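# Move the one non-empty canister into the yellow bay

## Task

Work out which of the four canisters is the only one with contents, and set it entirely within the yellow taped bay so that no part rests on or crosses the tape. Return the three empty canisters to roughly their original spots. All four must end up standing upright, not toppled or leaning, and must stay that way without the robot holding or propping them.

## Robot and tools

ROBOT. A Hello Robot Stretch 3 with a single arm: a two-wheel base (0.33 m long, 0.34 m wide), a lift that rides up a mast, and one telescoping arm that sticks out to the robot's right. On the arm's end is a wrist (yaw, pitch, roll) carrying a two-finger gripper. The arm cannot reach forward, so the gripper moves forward or back only when the base drives. The base cannot slide sideways. Turns pivot about the point midway between the drive wheels, 0.05 m behind the front edge. With the arm pulled in and the wrist folded, the wrist pokes 0.06 m past the right side and a turn sweeps a 0.28 m radius. An unfolded, level wrist reaches outside that circle.

FRAMES. Base frame: origin on the floor between the drive wheels, x ahead, y to the left, z up. hand_pose is reported in the base frame at the point where the closed fingertips meet; with all wrist joints at 0 its x points up, y back toward the mast, z toward the rear. The odometry frame is the base frame as it was at the start; heading is positive leftward, in -3.142 to 3.142.

execute_actions. Argument "actions": a list run in order (an empty list only returns the current state and images). Each action may hold "robot", "steps" (1 to 450 control steps at 30 per second; defaults to 1) and "until" (needs "steps"; ends the action once all its conditions hold). {"steps": n} alone waits. "robot" is either one command, a list of up to 8 commands done one after another (a list item may be {"pause_s": s}, s at most 15), or {"stop": true}, which brakes everything and clears the queue. A command may contain:
- "base": exactly one key. translate_m: a relative drive in metres from where the base is when the command begins, forward positive, magnitude at most 1. rotate_rad: a relative turn in radians, counter-clockwise (left) positive, magnitude at most 3.2.
- "joints": absolute targets by name, each a single number. lift_m 0 to 1.1 m (arm height). arm_m 0 to 0.52 m (extension). wrist_yaw_rad -1.345 to 4.42 (0 along the arm, positive toward the front, 3.0 folded over the base). wrist_pitch_rad -1.57 to 0.451 (0 level, negative tips down). wrist_roll_rad -2.911 to 2.911 (0 fingers side by side). gripper_m -0.089 to 0.179 (bigger is wider; the real tip gap is smaller by about 0.007 nearly shut and 0.025 fully open, and is 0 below 0.007). head_pan_rad -3.953 to 1.73 (0 forward, positive left, -1.57 looks along the arm). head_tilt_rad -1.53 to 0.419 (negative looks down). Joints left out keep their previous targets.
- "contact_limits": {"arm_m": e}, the motor effort in percent (1 to 100) at which the arm halts; lower is gentler, too low halts at once, values above the maximum are cut. It lasts until the next arm_m command.
Motions run concurrently and carry on through later actions and your thinking time. A new command overrides at once and discards any older queue. Any invalid or out-of-range number rejects the entire call.

UNTIL. {"robot": {"status": "ended"}} waits until nothing reads moving and no queue runs. Other fields: e.g. {"lift_m": [">", 0.3], "base_status": ["!=", "moving"]}; numeric tests use =, !=, <, <=, >, >= against printed values (joints to 3 decimals, translate/rotate to 4). Using "any" instead of "robot" fires when any one motion or queue ends.

SPEED. Fast driving (0.30 m/s, 1.9 rad/s) only when stowed: lift_m under 0.30, arm_m under 0.03, wrist_yaw_rad over 2.54; otherwise 0.10 m/s and 0.63 rad/s.

GRIPPER. To grasp, command a value smaller than the object's width; smaller squeezes harder, but over-squeezing triggers a stall guard that weakens grip. Release by opening at least 0.02 beyond the contact value. Neither the reading nor "done" proves a grasp; check images and depth.

SELF-COLLISION. Fold or unfold the wrist (yaw to 3.0) only with lift_m 0.32 to 0.95, pitch -0.4, roll near 0; once folded the lift may go down to 0.25. With yaw below -0.4 keep pitch at -0.5 or lower.

RESULTS. Lines include base_status (with distance moved of the goal), joint_goals, joint_status, measured_speeds, refusals/queue/queue_left, on_its_own (robot-changed goals, slack or switched-off joints, tilt warnings), base_tilt (degrees, forward/right positive), base_odometry, turned_by_wheels and turned_by_imu, motor_effort (percent, peak in brackets, biased and noisy), lidar_m (12 ranges, sector 1 ahead then counter-clockwise, plane 0.17 m up, "-" nothing), wrist_depth_mm and head_depth_mm (7x7 median depths), hand_pose, plus one image each from head_camera (896x504), nav_camera (672x504), wrist_camera (644x364). Status words: moving, done, off_target (resting short, may keep pushing), contact_stop (arm or lift hit something and went slack), time_out, stopped, not_commanded, torque_fault (wrist servo off about 10 s, limp). Lines starting refused: or dropped: give the failed goal, counting from 0; replaced: is informational.

zoom_image. Arguments camera (head_camera, nav_camera or wrist_camera) and region [x0, y0, x1, y1] in that image's pixels, top-left origin, at most 504 by 504. Gives a finer view of the latest image.

finished_scene. Argument scene: the current scene's number. Irreversible; call it only once everything has stopped and the canisters rest on their own, since motions continue and are then braked.

AVOID. Dropping or knocking over canisters, slamming, and hard pushes. Above about 0.45 m gripper height, pushing something rigid can tip the robot; a second push after contact_stop is worse. Do not drive while the gripper holds or pushes on something fixed, and beware snagging furniture, especially in reverse. If base_tilt shows a lean, undo the last move in small steps, pull the gripper free, and if needed lower lift_m to about 0.2.

Each tool is called after ">>>" as name(argument=value, ...), one argument or row to a line, values as JSON.

## Session

>>> execute_actions(
  actions=[],
)

Scene clock: 0.00 s.
robot.base_odometry: x=+0.000 y=+0.000 heading=+0.000 (m, m, rad; robot's odometry frame)
robot.turned_by_wheels: +0.000 (rad since the last result)
robot.turned_by_imu: +0.000 (rad since the last result)
robot.base_tilt: forward=+0.0 right=-1.8 (deg)
robot.lidar_m: 0.82 0.93 1.68 1.72 0.91 1.74 1.80 1.12 2.08 1.13 1.13 2.01
robot.head_depth_mm: 1780 2306 2303 2281 2249 2269 2244 / 1575 2423 2429 2440 2379 2340 2288 / 1759 2521 2581 2555 2535 2567 2421 / 1751 2551 2735 2747 2719 2669 2463 / 1731 2496 2847 2816 2788 2755 2472 / 1736 2396 2444 2380 2383 2307 2264 / 1723 2193 2154 2094 2075 2049 2013
robot.base_status: not_commanded
robot.joint_positions: lift_m=+0.543 arm_m=+0.000 wrist_yaw_rad=+2.864 wrist_pitch_rad=-0.361 wrist_roll_rad=+0.000 gripper_m=+0.037 head_pan_rad=+0.019 head_tilt_rad=-0.007
robot.joint_goals: lift_m=+0.543 arm_m=+0.000 wrist_yaw_rad=+2.864 wrist_pitch_rad=-0.361 wrist_roll_rad=+0.000 gripper_m=+0.037 head_pan_rad=+0.019 head_tilt_rad=-0.007
robot.joint_status: lift_m=not_commanded arm_m=not_commanded wrist_yaw_rad=not_commanded wrist_pitch_rad=not_commanded wrist_roll_rad=not_commanded gripper_m=not_commanded head_pan_rad=not_commanded head_tilt_rad=not_commanded
robot.measured_speeds: translate_m=+0.000 rotate_rad=+0.000 lift_m=+0.000 arm_m=+0.000 wrist_yaw_rad=+0.000 wrist_pitch_rad=+0.000 wrist_roll_rad=+0.000 head_pan_rad=+0.000 head_tilt_rad=+0.000
robot: refusals=0 queue=idle queue_left=0
robot.motor_effort: left_wheel=+0 right_wheel=+0 lift_m=+26 arm_m=-2 wrist_yaw_rad=+0 wrist_pitch_rad=+8 wrist_roll_rad=+0 gripper_m=+0 head_pan_rad=+1 head_tilt_rad=+2 (%)
robot.hand_pose: x=+0.0422 y=+0.0777 z=+0.5689 quat_wxyz=(+0.222, +0.706, +0.030, +0.672) (m; robot's base frame)
robot.wrist_depth_mm: - - - - - - - / - - - - - - - / 794 - - - - - - / 750 - - - - - - / 829 - - - - 965 987 / 861 807 802 836 800 814 787 / 714 707 699 710 706 703 709
pictures: head_camera (sideways: a quarter turn clockwise sets it upright), nav_camera (sideways: a quarter turn counterclockwise sets it upright), wrist_camera
Images, in order (width x height): head_camera 896x504, nav_camera 672x504, wrist_camera 644x364.

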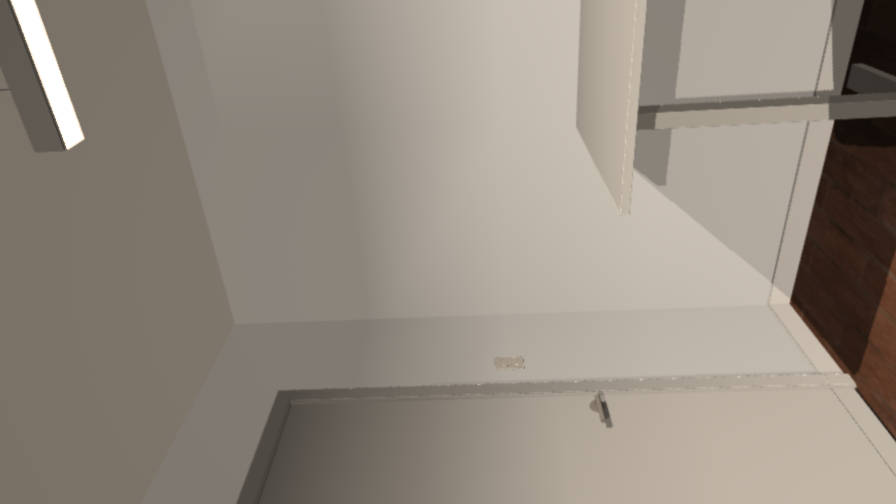

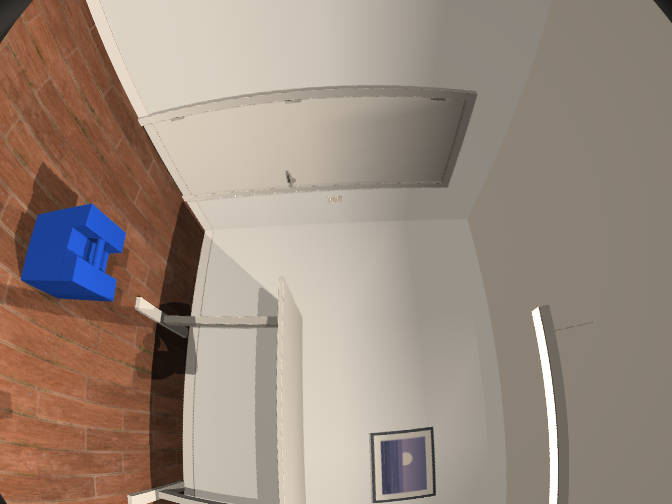

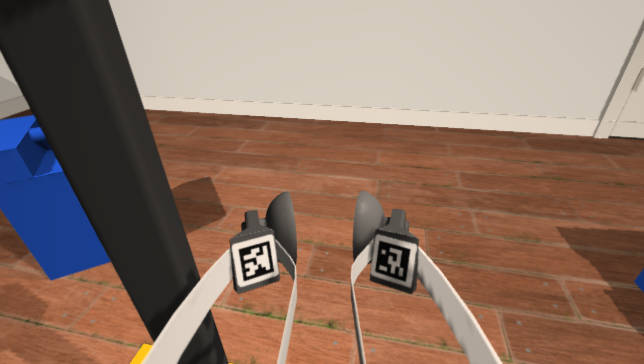

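>>> execute_actions(
  actions=[
    {"robot":{"joints":{"head_pan_rad":-0.8,"head_tilt_rad":-0.9}},"steps":99,"until":{"robot":{"status":"ended"}}},
  ],
)

>>> execute_actions(
  actions=[
    {"robot":{"joints":{"head_pan_rad":-2.3}},"steps":99,"until":{"robot":{"status":"ended"}}},
  ],
)

>>> execute_actions(
  actions=[
    {"robot":{"joints":{"head_pan_rad":-3.7}},"steps":99,"until":{"robot":{"status":"ended"}}},
  ],
)

Scene clock: 7.43 s.
robot.base_odometry: x=+0.000 y=+0.000 heading=+0.000 (m, m, rad; robot's odometry frame)
robot.turned_by_wheels: +0.000 (rad since the last result)
robot.turned_by_imu: +0.001 (rad since the last result)
robot.base_tilt: forward=+0.1 right=-1.8 (deg)
robot.lidar_m: 0.82 0.93 1.67 1.71 0.91 1.74 1.79 1.12 2.08 1.13 1.13 2.01
robot.head_depth_mm: 2520 2606 2052 1695 1443 1249 1142 / 2437 2610 2086 1710 1455 1257 1135 / 2337 2576 2105 1722 1466 1268 1122 / 2173 2490 2131 1737 1479 1272 1126 / 2156 2465 2154 1756 1490 1291 1128 / 2079 2374 2184 1759 1485 1305 1135 / 2036 2293 2214 1799 1514 1306 1144
robot.base_status: not_commanded
robot.joint_positions: lift_m=+0.543 arm_m=+0.000 wrist_yaw_rad=+2.864 wrist_pitch_rad=-0.361 wrist_roll_rad=+0.000 gripper_m=+0.037 head_pan_rad=-0.793 head_tilt_rad=-0.888
robot.joint_goals: lift_m=+0.543 arm_m=+0.000 wrist_yaw_rad=+2.864 wrist_pitch_rad=-0.361 wrist_roll_rad=+0.000 gripper_m=+0.037 head_pan_rad=-0.800 head_tilt_rad=-0.900
robot.joint_status: lift_m=not_commanded arm_m=not_commanded wrist_yaw_rad=not_commanded wrist_pitch_rad=not_commanded wrist_roll_rad=not_commanded gripper_m=not_commanded head_pan_rad=done head_tilt_rad=done
robot.measured_speeds: translate_m=+0.000 rotate_rad=+0.000 lift_m=+0.000 arm_m=+0.000 wrist_yaw_rad=+0.000 wrist_pitch_rad=+0.000 wrist_roll_rad=+0.000 head_pan_rad=+0.000 head_tilt_rad=+0.000
robot: refusals=0 queue=done queue_left=0
robot.motor_effort: left_wheel=+0(0) right_wheel=+0(1) lift_m=+27(26) arm_m=-1(1) wrist_yaw_rad=+0(0) wrist_pitch_rad=+8(8) wrist_roll_rad=+0(0) gripper_m=+0(0) head_pan_rad=-4(45) head_tilt_rad=-3(29) (%)
robot.hand_pose: x=+0.0422 y=+0.0777 z=+0.5689 quat_wxyz=(+0.222, +0.706, +0.030, +0.672) (m; robot's base frame)
robot.wrist_depth_mm: - - - - - - - / - - - - - - - / 792 - - - - - - / 756 - - - - - - / 818 - - - - 976 957 / 848 822 817 828 781 818 803 / 736 715 720 713 705 703 686
pictures: head_camera (sideways: a quarter turn clockwise sets it upright), nav_camera (sideways: a quarter turn counterclockwise sets it upright), wrist_camera
camera_calibration (this result's frames):
head_camera: T_world_to_cam=[[-0.49061, 0.56399, -0.664242, 0.882138], [0.711405, 0.699442, 0.0684323, -0.0874348], [0.503194, -0.438972, -0.744379, 0.918685], [0, 0, 0, 1]] pos_world=[0.0327107, -0.0330845, 1.27579]
nav_camera: T_world_to_cam=[[0.497613, -0.598405, 0.627927, -0.775324], [-0.721935, -0.687013, -0.0826017, 0.15643], [0.480823, -0.412219, -0.773876, 0.959888], [0, 0, 0, 1]] pos_world=[0.0372076, 0.0391957, 1.2426]
wrist_camera: T_world_to_cam=[[0.95967, -0.280348, -0.0209334, -0.010343], [-0.172188, -0.527296, -0.832051, 0.548869], [0.222226, 0.8021, -0.554303, 0.417209], [0, 0, 0, 1]] pos_world=[0.0117201, -0.0481263, 0.687731]
Images, in order (width x height): head_camera 896x504, nav_camera 672x504, wrist_camera 644x364.

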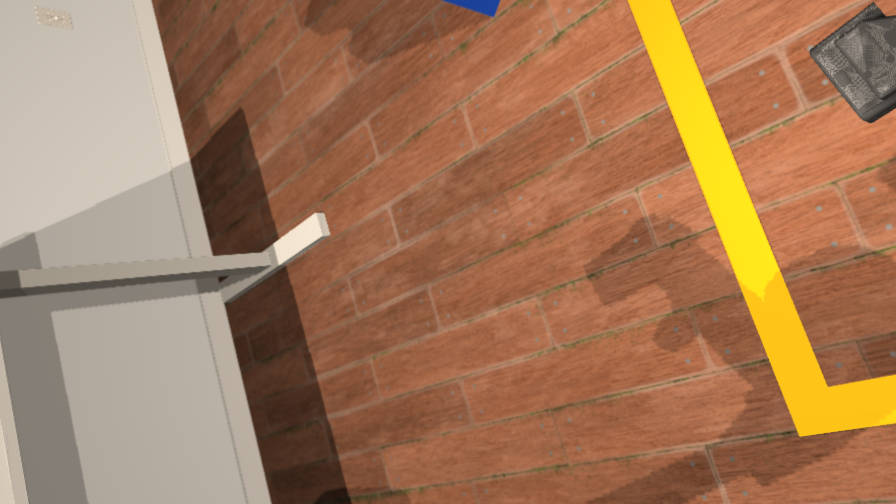

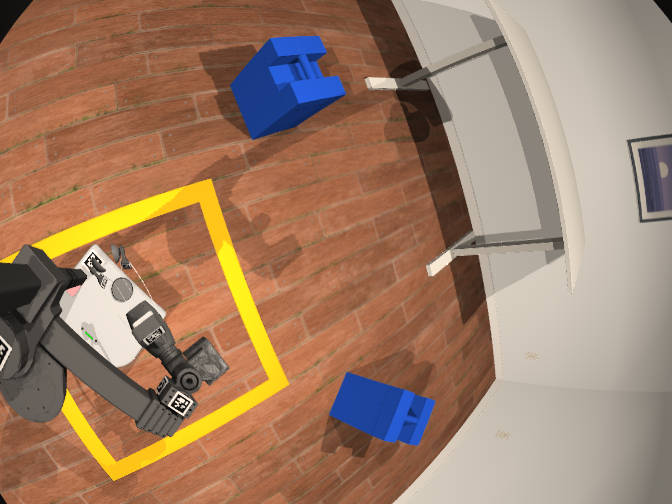

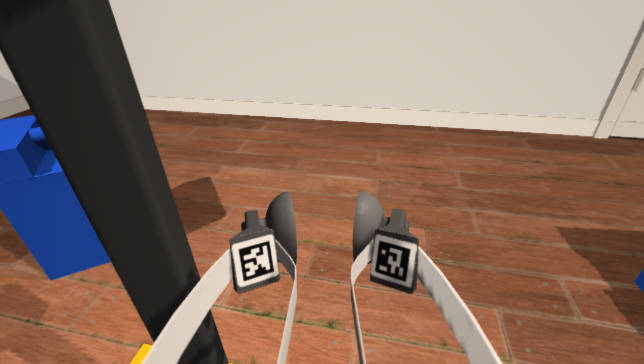

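Scene clock: 8.73 s.
robot.base_odometry: x=+0.000 y=+0.000 heading=+0.000 (m, m, rad; robot's odometry frame)
robot.turned_by_wheels: +0.000 (rad since the last result)
robot.turned_by_imu: +0.000 (rad since the last result)
robot.base_tilt: forward=+0.0 right=-2.0 (deg)
robot.lidar_m: 0.82 0.93 1.68 1.71 0.91 1.74 1.79 1.12 2.08 1.12 1.13 2.01
robot.head_depth_mm: 2101 2382 1509 1552 1443 1250 1108 / 2022 2351 2028 1628 1447 1264 1125 / 1982 2270 2095 1727 1458 1282 - / 1923 2169 2116 1749 1484 1276 - / 1886 2120 2163 1757 1477 1290 1170 / 1800 2085 2163 1782 1502 1302 1161 / 1764 2005 2155 1796 1515 1303 1148
robot.base_status: not_commanded
robot.joint_positions: lift_m=+0.543 arm_m=+0.000 wrist_yaw_rad=+2.864 wrist_pitch_rad=-0.361 wrist_roll_rad=+0.000 gripper_m=+0.037 head_pan_rad=-2.293 head_tilt_rad=-0.889
robot.joint_goals: lift_m=+0.543 arm_m=+0.000 wrist_yaw_rad=+2.864 wrist_pitch_rad=-0.361 wrist_roll_rad=+0.000 gripper_m=+0.037 head_pan_rad=-2.300 head_tilt_rad=-0.900
robot.joint_status: lift_m=not_commanded arm_m=not_commanded wrist_yaw_rad=not_commanded wrist_pitch_rad=not_commanded wrist_roll_rad=not_commanded gripper_m=not_commanded head_pan_rad=done head_tilt_rad=done
robot.measured_speeds: translate_m=+0.000 rotate_rad=+0.000 lift_m=+0.000 arm_m=+0.000 wrist_yaw_rad=+0.000 wrist_pitch_rad=+0.000 wrist_roll_rad=+0.000 head_pan_rad=+0.000 head_tilt_rad=+0.000
robot: refusals=0 queue=done queue_left=0
robot.motor_effort: left_wheel=+0(0) right_wheel=+1(1) lift_m=+27(26) arm_m=-1(0) wrist_yaw_rad=-1(0) wrist_pitch_rad=+8(8) wrist_roll_rad=+0(0) gripper_m=+0(0) head_pan_rad=-4(47) head_tilt_rad=-4(4) (%)
robot.hand_pose: x=+0.0422 y=+0.0777 z=+0.5689 quat_wxyz=(+0.222, +0.706, +0.030, +0.672) (m; robot's base frame)
robot.wrist_depth_mm: - - - - - - - / - - - - - - - / 797 - - - - - - / 740 - - - - - - / 813 - - - - 965 973 / 857 807 778 842 786 798 828 / 728 733 700 697 704 692 691
pictures: head_camera (sideways: a quarter turn clockwise sets it upright), nav_camera (sideways: a quarter turn counterclockwise sets it upright), wrist_camera
camera_calibration (this result's frames):
head_camera: T_world_to_cam=[[0.528041, 0.529475, -0.663949, 0.875543], [0.747999, -0.660162, 0.0684318, -0.0876575], [-0.402081, -0.532768, -0.74464, 0.924547], [0, 0, 0, 1]] pos_world=[-0.0250123, -0.0288768, 1.27577]
nav_camera: T_world_to_cam=[[-0.561866, -0.538885, 0.627623, -0.768465], [-0.736343, 0.671549, -0.0825948, 0.156509], [-0.37697, -0.508553, -0.774124, 0.965442], [0, 0, 0, 1]] pos_world=[0.0474135, -0.0282393, 1.2426]
Images, in order (width x height): head_camera 896x504, nav_camera 672x504, wrist_camera 644x364.

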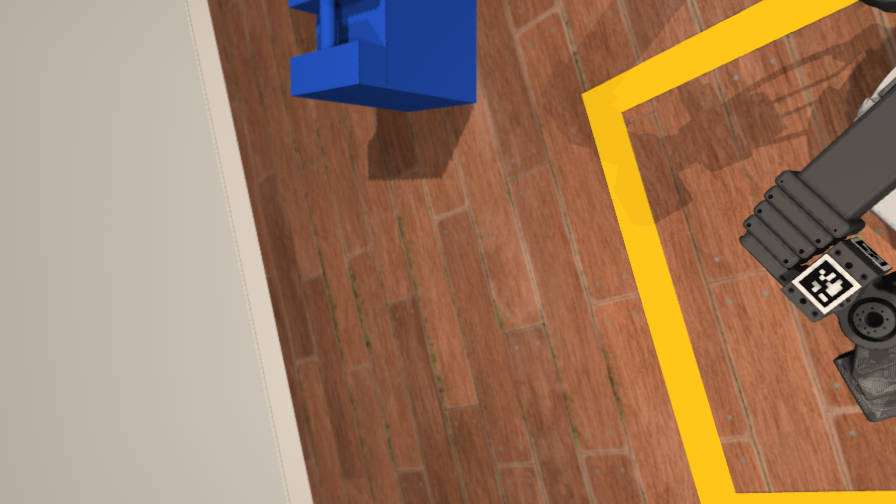

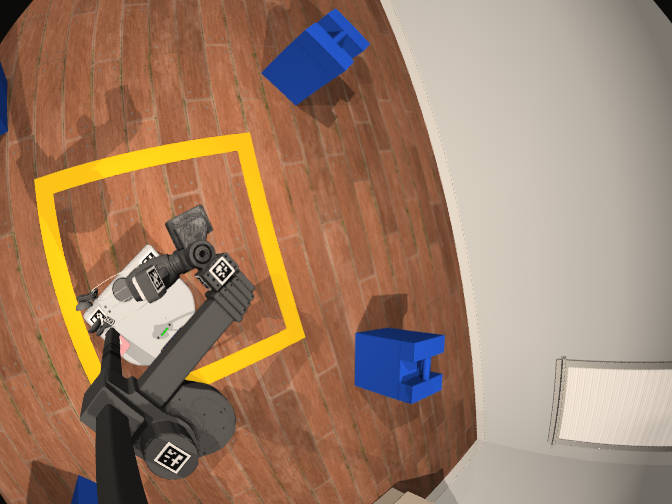

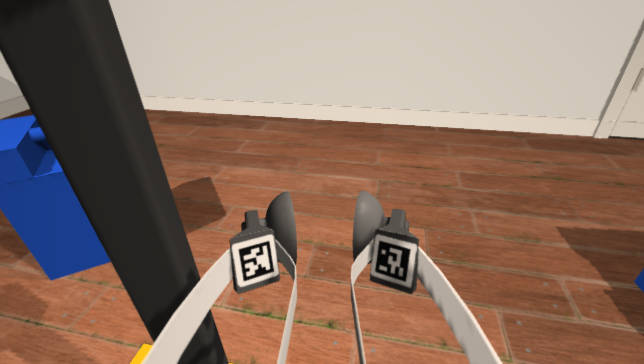

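Scene clock: 10.00 s.
robot.base_odometry: x=+0.000 y=+0.000 heading=+0.000 (m, m, rad; robot's odometry frame)
robot.turned_by_wheels: +0.000 (rad since the last result)
robot.turned_by_imu: +0.000 (rad since the last result)
robot.base_tilt: forward=+0.0 right=-2.1 (deg)
robot.lidar_m: 0.82 0.93 1.67 1.71 0.91 1.74 1.79 1.12 2.08 1.12 1.13 2.01
robot.head_depth_mm: 1597 1844 2051 1245 - - 1106 / 1572 1829 2036 1715 1441 1298 - / 1569 1827 2044 1719 1469 - - / 1547 1790 2036 1723 1470 1355 - / 1554 1756 2045 1773 1484 1345 1107 / 1522 1751 2060 1781 1494 1297 1145 / 1509 1740 2034 1794 1511 1302 1149
robot.base_status: not_commanded
robot.joint_positions: lift_m=+0.543 arm_m=+0.000 wrist_yaw_rad=+2.864 wrist_pitch_rad=-0.361 wrist_roll_rad=+0.000 gripper_m=+0.037 head_pan_rad=-3.693 head_tilt_rad=-0.889
robot.joint_goals: lift_m=+0.543 arm_m=+0.000 wrist_yaw_rad=+2.864 wrist_pitch_rad=-0.361 wrist_roll_rad=+0.000 gripper_m=+0.037 head_pan_rad=-3.700 head_tilt_rad=-0.900
robot.joint_status: lift_m=not_commanded arm_m=not_commanded wrist_yaw_rad=not_commanded wrist_pitch_rad=not_commanded wrist_roll_rad=not_commanded gripper_m=not_commanded head_pan_rad=done head_tilt_rad=done
robot.measured_speeds: translate_m=+0.000 rotate_rad=+0.000 lift_m=+0.000 arm_m=+0.000 wrist_yaw_rad=+0.000 wrist_pitch_rad=+0.000 wrist_roll_rad=+0.000 head_pan_rad=+0.000 head_tilt_rad=+0.000
robot: refusals=0 queue=done queue_left=0
robot.motor_effort: left_wheel=+0(0) right_wheel=+1(0) lift_m=+26(26) arm_m=-1(0) wrist_yaw_rad=+0(1) wrist_pitch_rad=+8(8) wrist_roll_rad=+0(0) gripper_m=+0(0) head_pan_rad=-4(45) head_tilt_rad=-3(3) (%)
robot.hand_pose: x=+0.0422 y=+0.0777 z=+0.5689 quat_wxyz=(+0.222, +0.706, +0.030, +0.672) (m; robot's base frame)
robot.wrist_depth_mm: - - - - - - - / - - - - - - - / 780 - - - - - - / 760 - - - - - - / 813 - - - - - 947 / 837 857 829 821 800 814 804 / 731 701 685 702 691 698 715
pictures: head_camera (sideways: a quarter turn clockwise sets it upright), nav_camera (sideways: a quarter turn counterclockwise sets it upright), wrist_camera
camera_calibration (this result's frames):
head_camera: T_world_to_cam=[[0.611551, -0.430379, -0.663911, 0.874985], [-0.52342, -0.849323, 0.0684318, -0.0799017], [-0.593327, 0.305655, -0.744674, 0.925758], [0, 0, 0, 1]] pos_world=[-0.0276437, 0.0257506, 1.27577]
nav_camera: T_world_to_cam=[[-0.626572, 0.462111, 0.627583, -0.768019], [0.536623, 0.83977, -0.082594, 0.148743], [-0.565194, 0.285024, -0.774156, 0.966632], [0, 0, 0, 1]] pos_world=[-0.0147037, -0.0455138, 1.24261]
wrist_camera: T_world_to_cam=[[0.95967, -0.280348, -0.0209336, -0.0103429], [-0.172189, -0.527296, -0.832052, 0.548869], [0.222226, 0.8021, -0.554303, 0.417209], [0, 0, 0, 1]] pos_world=[0.0117201, -0.0481263, 0.687731]
Images, in order (width x height): head_camera 896x504, nav_camera 672x504, wrist_camera 644x364.

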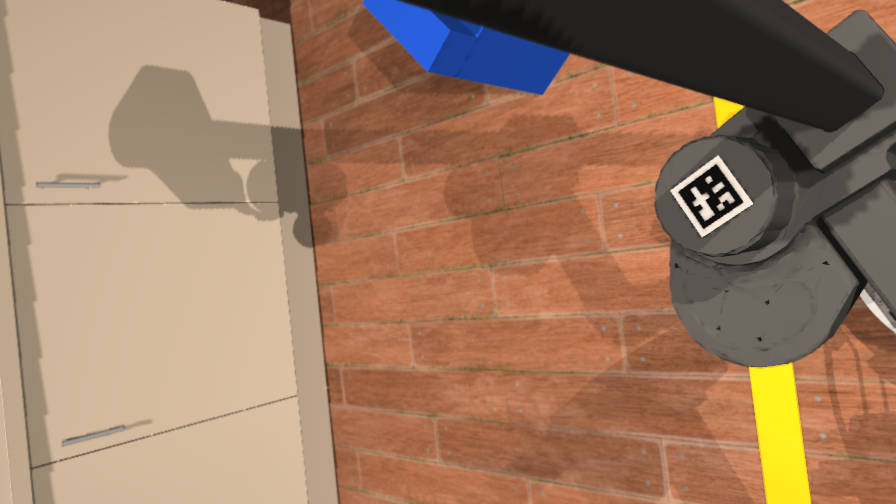

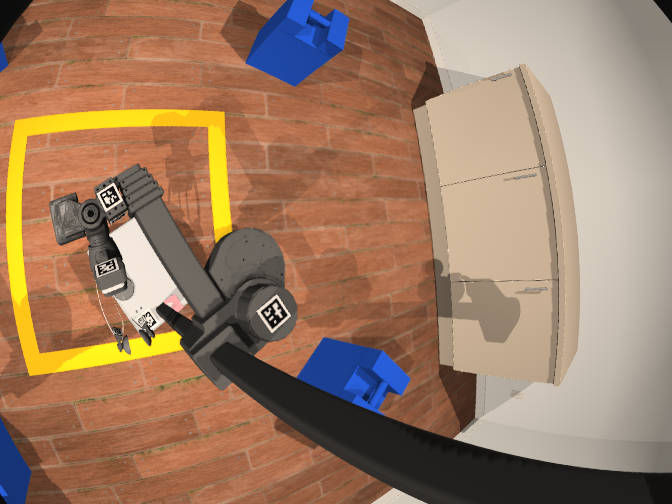

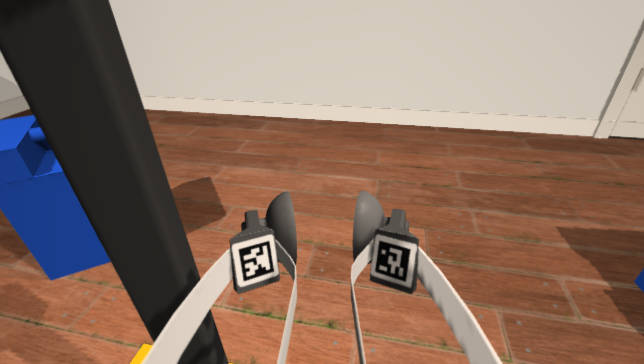

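>>> execute_actions(
  actions=[
    {"robot":[{"base":{"rotate_rad":1.72},"joints":{"head_pan_rad":-1.57,"wrist_yaw_rad":0,"wrist_pitch_rad":-0.4,"gripper_m":0}},{"joints":{"lift_m":0.15,"wrist_pitch_rad":0,"arm_m":0.33}}],"steps":400,"until":{"robot":{"status":"ended"}}},
    {"robot":{"joints":{"arm_m":0.46},"contact_limits":{"arm_m":20}},"steps":100,"until":{"robot":{"status":"ended"}}},
  ],
)

Scene clock: 25.63 s.
robot.base_odometry: x=+0.000 y=+0.000 heading=+1.721 (m, m, rad; robot's odometry frame)
robot.turned_by_wheels: +1.721 (rad since the last result)
robot.turned_by_imu: +1.693 (rad since the last result)
robot.base_tilt: forward=+0.0 right=-1.8 (deg)
robot.lidar_m: 0.84 0.84 1.74 1.18 1.15 2.08 1.12 2.01 2.01 0.83 1.70 1.67
robot.head_depth_mm: 2076 2334 2069 1692 1456 1252 1109 / 2294 2530 2078 1709 1459 1264 1114 / 2444 2631 2127 1303 1410 1262 1125 / 2564 2728 2146 1325 1464 1276 1128 / 2321 2465 2177 1714 1485 1286 1137 / 2030 2235 2199 1779 1502 1290 1149 / 1814 1972 2083 1783 1497 1307 1150
robot.base_status: done (rotate_rad +1.7206 of +1.7200)
robot.joint_positions: lift_m=+0.150 arm_m=+0.459 wrist_yaw_rad=+0.029 wrist_pitch_rad=-0.033 wrist_roll_rad=+0.000 gripper_m=+0.000 head_pan_rad=-1.577 head_tilt_rad=-0.889
robot.joint_goals: lift_m=+0.150 arm_m=+0.460 wrist_yaw_rad=+0.000 wrist_pitch_rad=+0.000 wrist_roll_rad=+0.000 gripper_m=+0.000 head_pan_rad=-1.570 head_tilt_rad=-0.900
robot.joint_status: lift_m=done arm_m=done wrist_yaw_rad=done wrist_pitch_rad=done wrist_roll_rad=not_commanded gripper_m=done head_pan_rad=done head_tilt_rad=done
robot.measured_speeds: translate_m=+0.000 rotate_rad=+0.000 lift_m=+0.000 arm_m=+0.000 wrist_yaw_rad=+0.000 wrist_pitch_rad=+0.000 wrist_roll_rad=+0.000 head_pan_rad=+0.000 head_tilt_rad=+0.000
robot: refusals=0 queue=done queue_left=0
robot.on_its_own: wrist_yaw_rad is at rest, and its effort (-26) is outside its rest range (-12 to +12)
robot.motor_effort: left_wheel=+12(14) right_wheel=-10(14) lift_m=+21(25) arm_m=+11(15) wrist_yaw_rad=-26(37) wrist_pitch_rad=+16(18) wrist_roll_rad=+0(0) gripper_m=-5(79) head_pan_rad=+3(44) head_tilt_rad=-3(3) (%)
robot.contact_limits: arm_m 20 (drawing in: default 20, maximum 33; extending or still: default 26, maximum 43)
robot.hand_pose: x=-0.0140 y=-0.8589 z=+0.2563 quat_wxyz=(+0.708, +0.022, -0.706, -0.002) (m; robot's base frame)
robot.wrist_depth_mm: 967 - 247 288 140 123 - / 942 253 240 294 144 126 - / - 268 225 181 150 131 - / - - 223 181 155 137 - / 842 697 240 - 160 142 768 / 581 559 253 203 162 149 560 / 454 448 253 207 177 157 436
pictures: head_camera (sideways: a quarter turn clockwise sets it upright), nav_camera (sideways: a quarter turn counterclockwise sets it upright), wrist_camera
camera_calibration (this result's frames):
head_camera: T_world_to_cam=[[0.0509812, 0.746185, -0.663784, 0.878237], [0.997629, -0.00728576, 0.0684316, -0.0891799], [0.0462265, -0.665699, -0.744788, 0.922005], [0, 0, 0, 1]] pos_world=[0.00157386, -0.0422004, 1.27576]
nav_camera: T_world_to_cam=[[-0.0703287, -0.775474, 0.627451, -0.771239], [-0.996306, 0.0235303, -0.082591, 0.15809], [0.0492831, -0.630941, -0.774264, 0.963024], [0, 0, 0, 1]] pos_world=[0.0558051, 0.00581612, 1.24261]
wrist_camera: T_world_to_cam=[[-0.999306, -0.0301951, -0.021805, -0.0378911], [0.0132887, 0.257861, -0.966091, 0.496602], [0.0347939, -0.96571, -0.257281, -0.589387], [0, 0, 0, 1]] pos_world=[-0.023957, -0.698376, 0.327298]
Images, in order (width x height): head_camera 896x504, nav_camera 672x504, wrist_camera 644x364.

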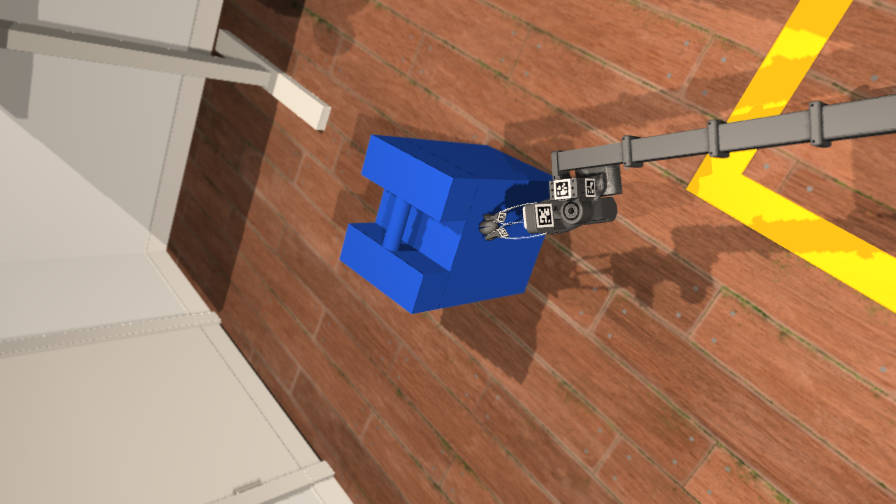

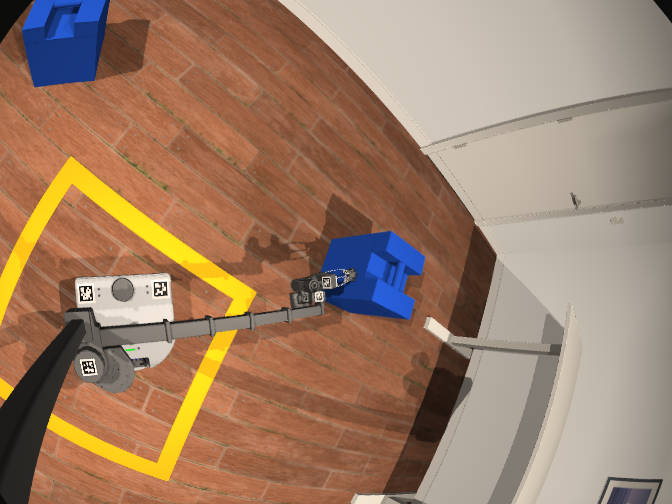

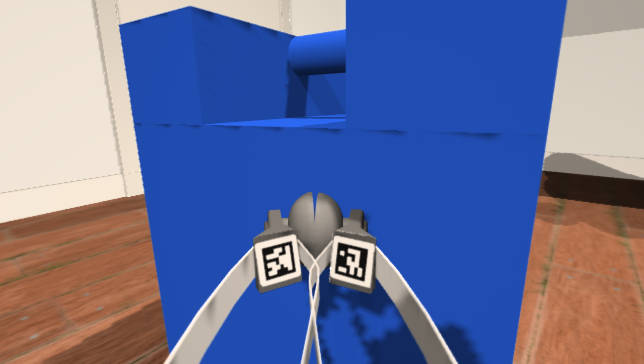

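Resists noticeably; retest lower and a bit further.

>>> execute_actions(
  actions=[
    {"robot":[{"joints":{"arm_m":0.42}},{"joints":{"lift_m":0.03}},{"joints":{"arm_m":0.48},"contact_limits":{"arm_m":20}}],"steps":200,"until":{"robot":{"status":"ended"}}},
  ],
)

>>> execute_actions(
  actions=[
    {"robot":[{"joints":{"arm_m":0.33}},{"base":{"rotate_rad":1.9}},{"joints":{"arm_m":0.5},"contact_limits":{"arm_m":20}}],"steps":400,"until":{"robot":{"status":"ended"}}},
  ],
)

Scene clock: 34.63 s.
robot.base_odometry: x=+0.000 y=+0.000 heading=+1.721 (m, m, rad; robot's odometry frame)
robot.turned_by_wheels: +0.000 (rad since the last result)
robot.turned_by_imu: +0.002 (rad since the last result)
robot.base_tilt: forward=+0.2 right=-1.9 (deg)
robot.lidar_m: 0.84 0.84 1.74 1.18 1.15 2.08 1.13 2.01 2.01 0.89 1.70 1.67
robot.head_depth_mm: 2082 2362 2071 1699 1440 1254 1106 / 2279 2492 2062 1703 1451 1260 1119 / 2417 2631 2099 1290 1458 1261 1120 / 2568 2696 2111 1341 1475 1276 1126 / 2292 2496 2160 1720 1486 1296 1136 / 2053 2231 2170 1788 1498 1297 1142 / 1825 1989 2074 1800 1501 1306 1149
robot.base_status: done (rotate_rad +1.7208 of +1.7200)
robot.joint_positions: lift_m=+0.030 arm_m=+0.479 wrist_yaw_rad=+0.095 wrist_pitch_rad=-0.036 wrist_roll_rad=+0.000 gripper_m=+0.000 head_pan_rad=-1.577 head_tilt_rad=-0.889
robot.joint_goals: lift_m=+0.030 arm_m=+0.480 wrist_yaw_rad=+0.046 wrist_pitch_rad=+0.000 wrist_roll_rad=+0.000 gripper_m=+0.000 head_pan_rad=-1.570 head_tilt_rad=-0.900
robot.joint_status: lift_m=done arm_m=done wrist_yaw_rad=done wrist_pitch_rad=done wrist_roll_rad=not_commanded gripper_m=done head_pan_rad=done head_tilt_rad=done
robot.measured_speeds: translate_m=+0.000 rotate_rad=+0.000 lift_m=+0.000 arm_m=+0.000 wrist_yaw_rad=+0.000 wrist_pitch_rad=+0.000 wrist_roll_rad=+0.000 head_pan_rad=+0.000 head_tilt_rad=+0.000
robot: refusals=0 queue=done queue_left=0
robot.on_its_own: wrist_yaw_rad is held at +0.046, not at your +0.000, by its stall guard, which is still easing
robot.motor_effort: left_wheel=+18(18) right_wheel=-15(15) lift_m=+21(21) arm_m=+12(18) wrist_yaw_rad=-45(48) wrist_pitch_rad=+17(19) wrist_roll_rad=+0(0) gripper_m=-7(7) head_pan_rad=+4(3) head_tilt_rad=-3(3) (%)
robot.contact_limits: arm_m 20 (drawing in: default 20, maximum 33; extending or still: default 26, maximum 43)
robot.hand_pose: x=+0.0028 y=-0.8777 z=+0.1358 quat_wxyz=(+0.707, +0.046, -0.705, +0.021) (m; robot's base frame)
robot.wrist_depth_mm: 894 - 199 162 136 118 104 / 923 - 208 168 141 122 107 / 933 - 217 175 145 125 110 / 860 858 229 181 151 129 114 / 521 514 251 - 157 133 120 / 365 362 265 203 159 137 127 / 280 282 257 205 175 142 248
pictures: head_camera (sideways: a quarter turn clockwise sets it upright), nav_camera (sideways: a quarter turn counterclockwise sets it upright), wrist_camera
camera_calibration (this result's frames):
head_camera: T_world_to_cam=[[0.0509813, 0.746187, -0.663782, 0.878235], [0.997629, -0.00728607, 0.0684316, -0.0891798], [0.0462264, -0.665697, -0.744789, 0.922007], [0, 0, 0, 1]] pos_world=[0.00157386, -0.0422003, 1.27576]
nav_camera: T_world_to_cam=[[-0.0703288, -0.775476, 0.627448, -0.771236], [-0.996306, 0.0235306, -0.0825909, 0.15809], [0.049283, -0.630939, -0.774266, 0.963027], [0, 0, 0, 1]] pos_world=[0.0558051, 0.00581628, 1.24261]
wrist_camera: T_world_to_cam=[[-0.995146, -0.0959564, -0.0218179, -0.0820293], [-0.00394048, 0.260393, -0.965495, 0.386931], [0.0983266, -0.960723, -0.259507, -0.634676], [0, 0, 0, 1]] pos_world=[-0.0177009, -0.718373, 0.207087]
Images, in order (width x height): head_camera 896x504, nav_camera 672x504, wrist_camera 644x364.

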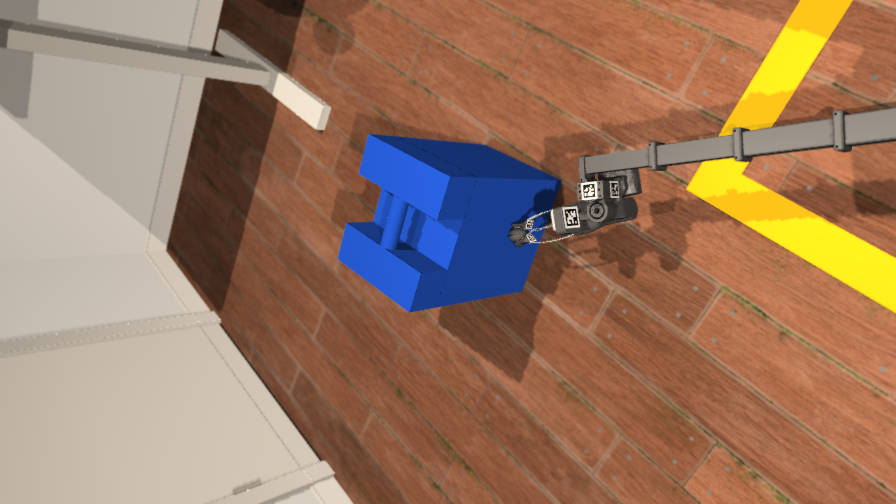

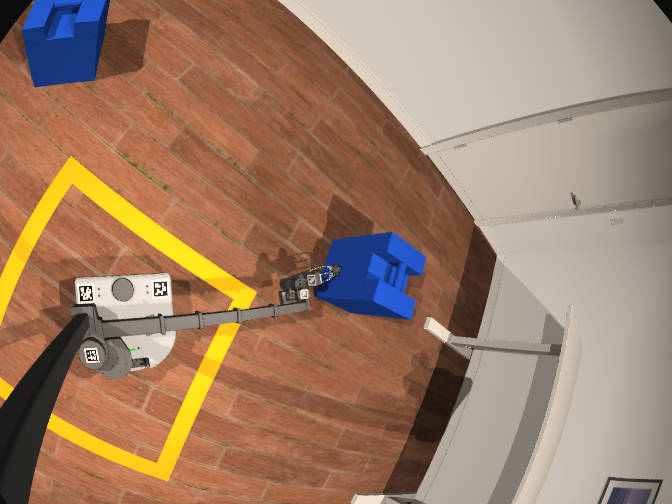

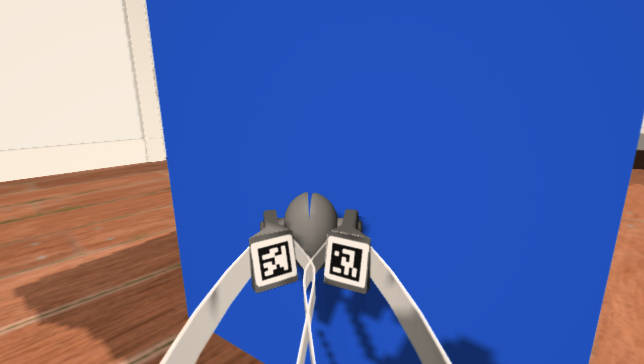

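Scene clock: 43.17 s.
robot.base_odometry: x=+0.000 y=+0.000 heading=-2.663 (m, m, rad; robot's odometry frame)
robot.turned_by_wheels: +1.899 (rad since the last result)
robot.turned_by_imu: +1.867 (rad since the last result)
robot.base_tilt: forward=+0.1 right=-1.9 (deg)
robot.lidar_m: 1.12 2.08 1.13 1.13 2.39 0.84 0.92 1.67 1.70 0.92 1.74 1.77
robot.head_depth_mm: 1776 2002 2074 1691 1429 1253 1097 / 1996 2249 2103 1707 1457 1266 1112 / 2189 2474 2100 1629 1493 1268 1124 / 2478 2636 2135 1381 1483 1274 1126 / 2447 2676 2150 1489 1479 1290 1135 / 1719 1881 2077 1784 1506 1292 1144 / 1558 1744 2015 1803 1516 1293 1147
robot.base_status: done (rotate_rad +1.8998 of +1.9000)
robot.joint_positions: lift_m=+0.030 arm_m=+0.500 wrist_yaw_rad=+0.045 wrist_pitch_rad=-0.020 wrist_roll_rad=+0.000 gripper_m=+0.000 head_pan_rad=-1.577 head_tilt_rad=-0.889
robot.joint_goals: lift_m=+0.030 arm_m=+0.500 wrist_yaw_rad=+0.046 wrist_pitch_rad=+0.000 wrist_roll_rad=+0.000 gripper_m=+0.000 head_pan_rad=-1.570 head_tilt_rad=-0.900
robot.joint_status: lift_m=done arm_m=done wrist_yaw_rad=done wrist_pitch_rad=done wrist_roll_rad=not_commanded gripper_m=done head_pan_rad=done head_tilt_rad=done
robot.measured_speeds: translate_m=+0.000 rotate_rad=+0.000 lift_m=+0.000 arm_m=+0.000 wrist_yaw_rad=+0.000 wrist_pitch_rad=+0.000 wrist_roll_rad=+0.000 head_pan_rad=+0.000 head_tilt_rad=+0.000
robot: refusals=0 queue=done queue_left=0
robot.on_its_own: wrist_yaw_rad is held at +0.046, not at your +0.000, by its stall guard, which is not easing now
robot.motor_effort: left_wheel=-4(20) right_wheel=+3(17) lift_m=+21(21) arm_m=+3(12) wrist_yaw_rad=+1(45) wrist_pitch_rad=+10(17) wrist_roll_rad=+0(0) gripper_m=-2(7) head_pan_rad=+4(4) head_tilt_rad=-3(3) (%)
robot.contact_limits: arm_m 20 (drawing in: default 20, maximum 33; extending or still: default 26, maximum 43)
robot.hand_pose: x=-0.0100 y=-0.9000 z=+0.1397 quat_wxyz=(+0.707, +0.023, -0.706, +0.008) (m; robot's base frame)
robot.wrist_depth_mm: 204 190 178 166 153 - 923 / 217 200 183 171 159 - 936 / 227 208 192 177 164 - 932 / 240 217 199 183 170 831 826 / 461 228 208 - 176 518 500 / 355 238 218 199 180 359 363 / 278 252 223 207 193 280 279
pictures: head_camera (sideways: a quarter turn clockwise sets it upright), nav_camera (sideways: a quarter turn counterclockwise sets it upright), wrist_camera
camera_calibration (this result's frames):
head_camera: T_world_to_cam=[[0.0509721, 0.746254, -0.663707, 0.878138], [0.997629, -0.00728016, 0.0684315, -0.0891797], [0.0462353, -0.665622, -0.744856, 0.922093], [0, 0, 0, 1]] pos_world=[0.00157441, -0.0421977, 1.27576]
nav_camera: T_world_to_cam=[[-0.0703193, -0.775539, 0.627371, -0.771135], [-0.996306, 0.0235261, -0.0825892, 0.158088], [0.0492915, -0.630861, -0.774328, 0.963108], [0, 0, 0, 1]] pos_world=[0.0558051, 0.00582282, 1.24261]
wrist_camera: T_world_to_cam=[[-0.998707, -0.0459194, -0.0217893, -0.051867], [0.00986365, 0.245446, -0.96936, 0.383682], [0.0498605, -0.968322, -0.244676, -0.663224], [0, 0, 0, 1]] pos_world=[-0.0225157, -0.73877, 0.20852]
Images, in order (width x height): head_camera 896x504, nav_camera 672x504, wrist_camera 644x364.

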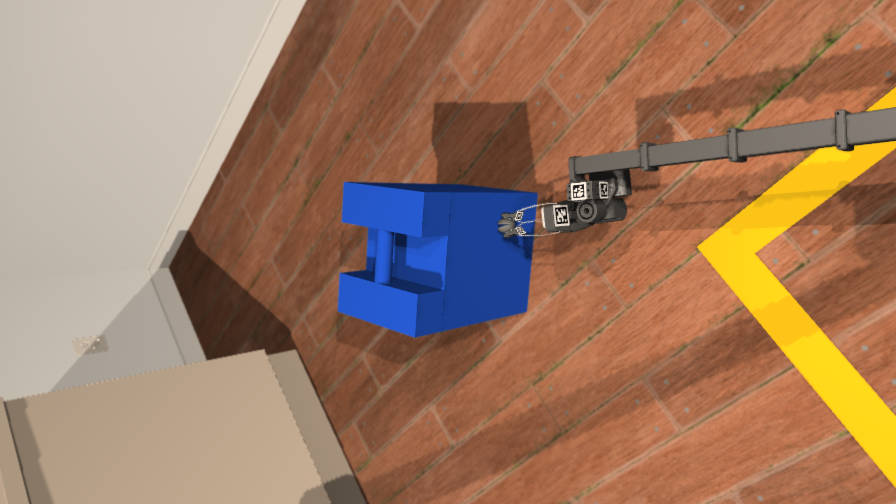

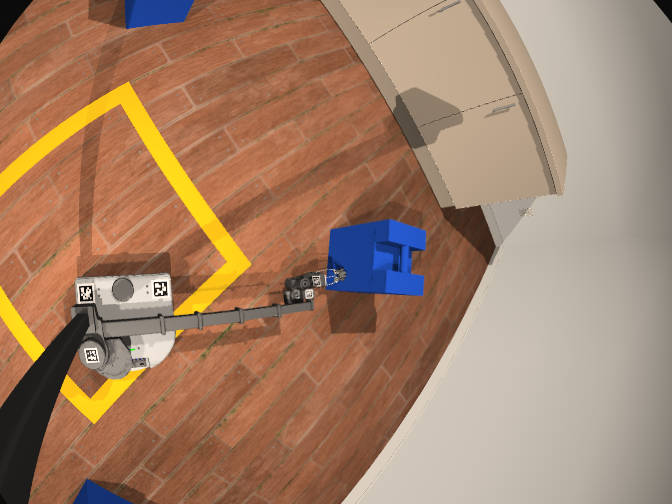

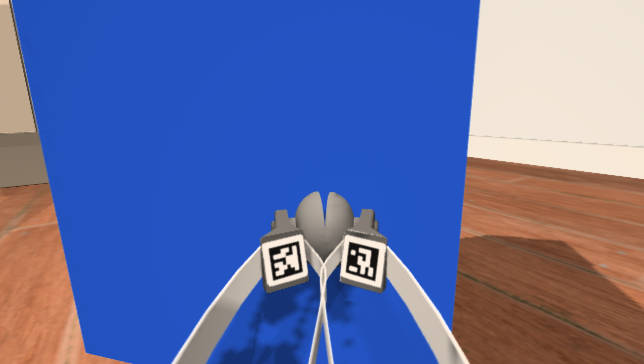

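>>> execute_actions(
  actions=[
    {"robot":[{"base":{"rotate_rad":0.16},"joints":{"arm_m":0,"lift_m":0.34,"wrist_pitch_rad":-0.4,"head_pan_rad":0,"head_tilt_rad":-1.1}},{"joints":{"wrist_yaw_rad":3},"base":{"translate_m":-0.17}},{"joints":{"lift_m":0.27}},{"base":{"translate_m":-1}},{"base":{"rotate_rad":2.0}},{"base":{"translate_m":0.55}},{"base":{"rotate_rad":-2.22}}],"steps":450,"until":{"robot":{"status":"ended"}}},
    {"steps":450,"until":{"robot":{"status":"ended"}}},
  ],
)

Scene clock: 72.93 s.
robot.base_odometry: x=+1.421 y=+0.432 heading=-2.723 (m, m, rad; robot's odometry frame)
robot.turned_by_wheels: -0.060 (rad since the last result)
robot.turned_by_imu: -0.057 (rad since the last result)
robot.base_tilt: forward=-0.1 right=-2.0 (deg)
robot.lidar_m: 0.30 0.32 1.76 1.44 0.88 1.22 0.74 0.66 0.66 0.84 1.61 1.80
robot.head_depth_mm: 2194 1898 1656 1459 1299 1180 1095 / 2264 1911 1661 1465 1316 1193 1109 / 2336 1923 1673 1482 1268 1191 1114 / 2364 1958 1687 1461 954 1194 1131 / 2338 1971 1716 1050 1046 1216 1118 / 2401 2000 1730 1514 1324 1219 1108 / 2410 2028 1756 1545 1362 1222 1123
robot.base_status: done (rotate_rad -2.2199 of -2.2200)
robot.joint_positions: lift_m=+0.270 arm_m=+0.000 wrist_yaw_rad=+2.999 wrist_pitch_rad=-0.416 wrist_roll_rad=+0.000 gripper_m=+0.000 head_pan_rad=-0.007 head_tilt_rad=-1.088
robot.joint_goals: lift_m=+0.270 arm_m=+0.000 wrist_yaw_rad=+3.000 wrist_pitch_rad=-0.400 wrist_roll_rad=+0.000 gripper_m=+0.000 head_pan_rad=+0.000 head_tilt_rad=-1.100
robot.joint_status: lift_m=done arm_m=done wrist_yaw_rad=done wrist_pitch_rad=done wrist_roll_rad=not_commanded gripper_m=done head_pan_rad=done head_tilt_rad=done
robot.measured_speeds: translate_m=+0.000 rotate_rad=+0.000 lift_m=+0.000 arm_m=+0.000 wrist_yaw_rad=+0.000 wrist_pitch_rad=+0.000 wrist_roll_rad=+0.000 head_pan_rad=+0.000 head_tilt_rad=+0.000
robot: refusals=0 queue=done queue_left=0
robot.motor_effort: left_wheel=+2(16) right_wheel=-1(9) lift_m=+21(32) arm_m=-4(1) wrist_yaw_rad=+1(2) wrist_pitch_rad=+8(10) wrist_roll_rad=+0(0) gripper_m=-2(2) head_pan_rad=+3(46) head_tilt_rad=-3(15) (%)
robot.hand_pose: x=+0.0107 y=+0.0772 z=+0.2835 quat_wxyz=(+0.195, +0.700, +0.097, +0.680) (m; robot's base frame)
robot.wrist_depth_mm: 978 - - - - - - / - - - - - - - / 917 918 868 887 883 855 835 / 693 707 671 677 684 668 660 / 575 568 - - 553 549 503 / 488 489 - - 460 458 430 / 427 - - - 406 401 374
pictures: head_camera (sideways: a quarter turn clockwise sets it upright), nav_camera (sideways: a quarter turn counterclockwise sets it upright), wrist_camera
camera_calibration (this result's frames):
head_camera: T_world_to_cam=[[-0.862396, 0.0520734, -0.503549, 0.675051], [0.021193, 0.997537, 0.066862, -0.0811627], [0.505791, 0.0469898, -0.861375, 1.07078], [0, 0, 0, 1]] pos_world=[0.0422914, -0.004505, 1.26769]
nav_camera: T_world_to_cam=[[0.883934, -0.0713827, 0.462131, -0.561691], [-0.0399099, -0.99619, -0.0775386, 0.145658], [0.465905, 0.0500954, -0.883415, 1.10237], [0, 0, 0, 1]] pos_world=[-0.0112896, 0.0497841, 1.24472]
wrist_camera: T_world_to_cam=[[0.988569, -0.149359, -0.0205621, 0.00326513], [-0.105797, -0.590053, -0.800402, 0.300861], [0.107415, 0.793429, -0.59911, 0.281041], [0, 0, 0, 1]] pos_world=[-0.00158549, -0.0449743, 0.409252]
Images, in order (width x height): head_camera 896x504, nav_camera 672x504, wrist_camera 644x364.

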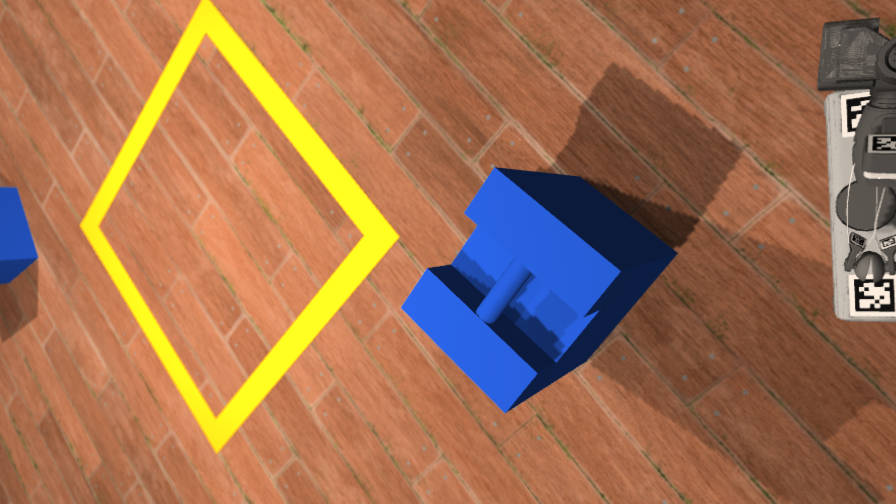

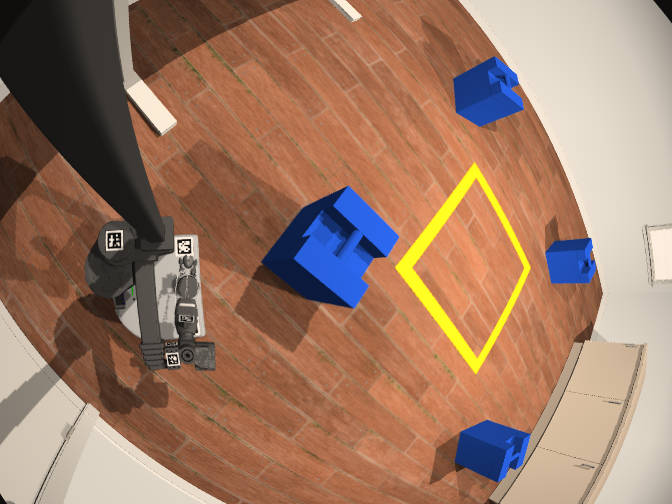

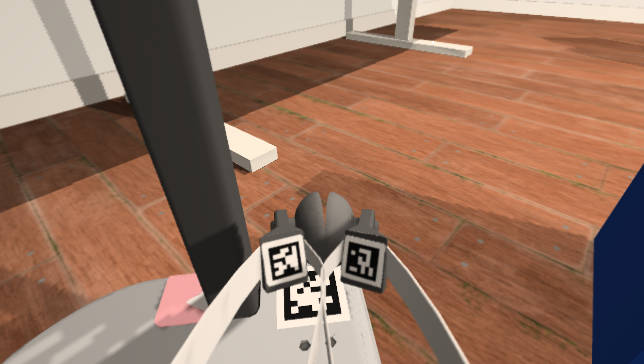

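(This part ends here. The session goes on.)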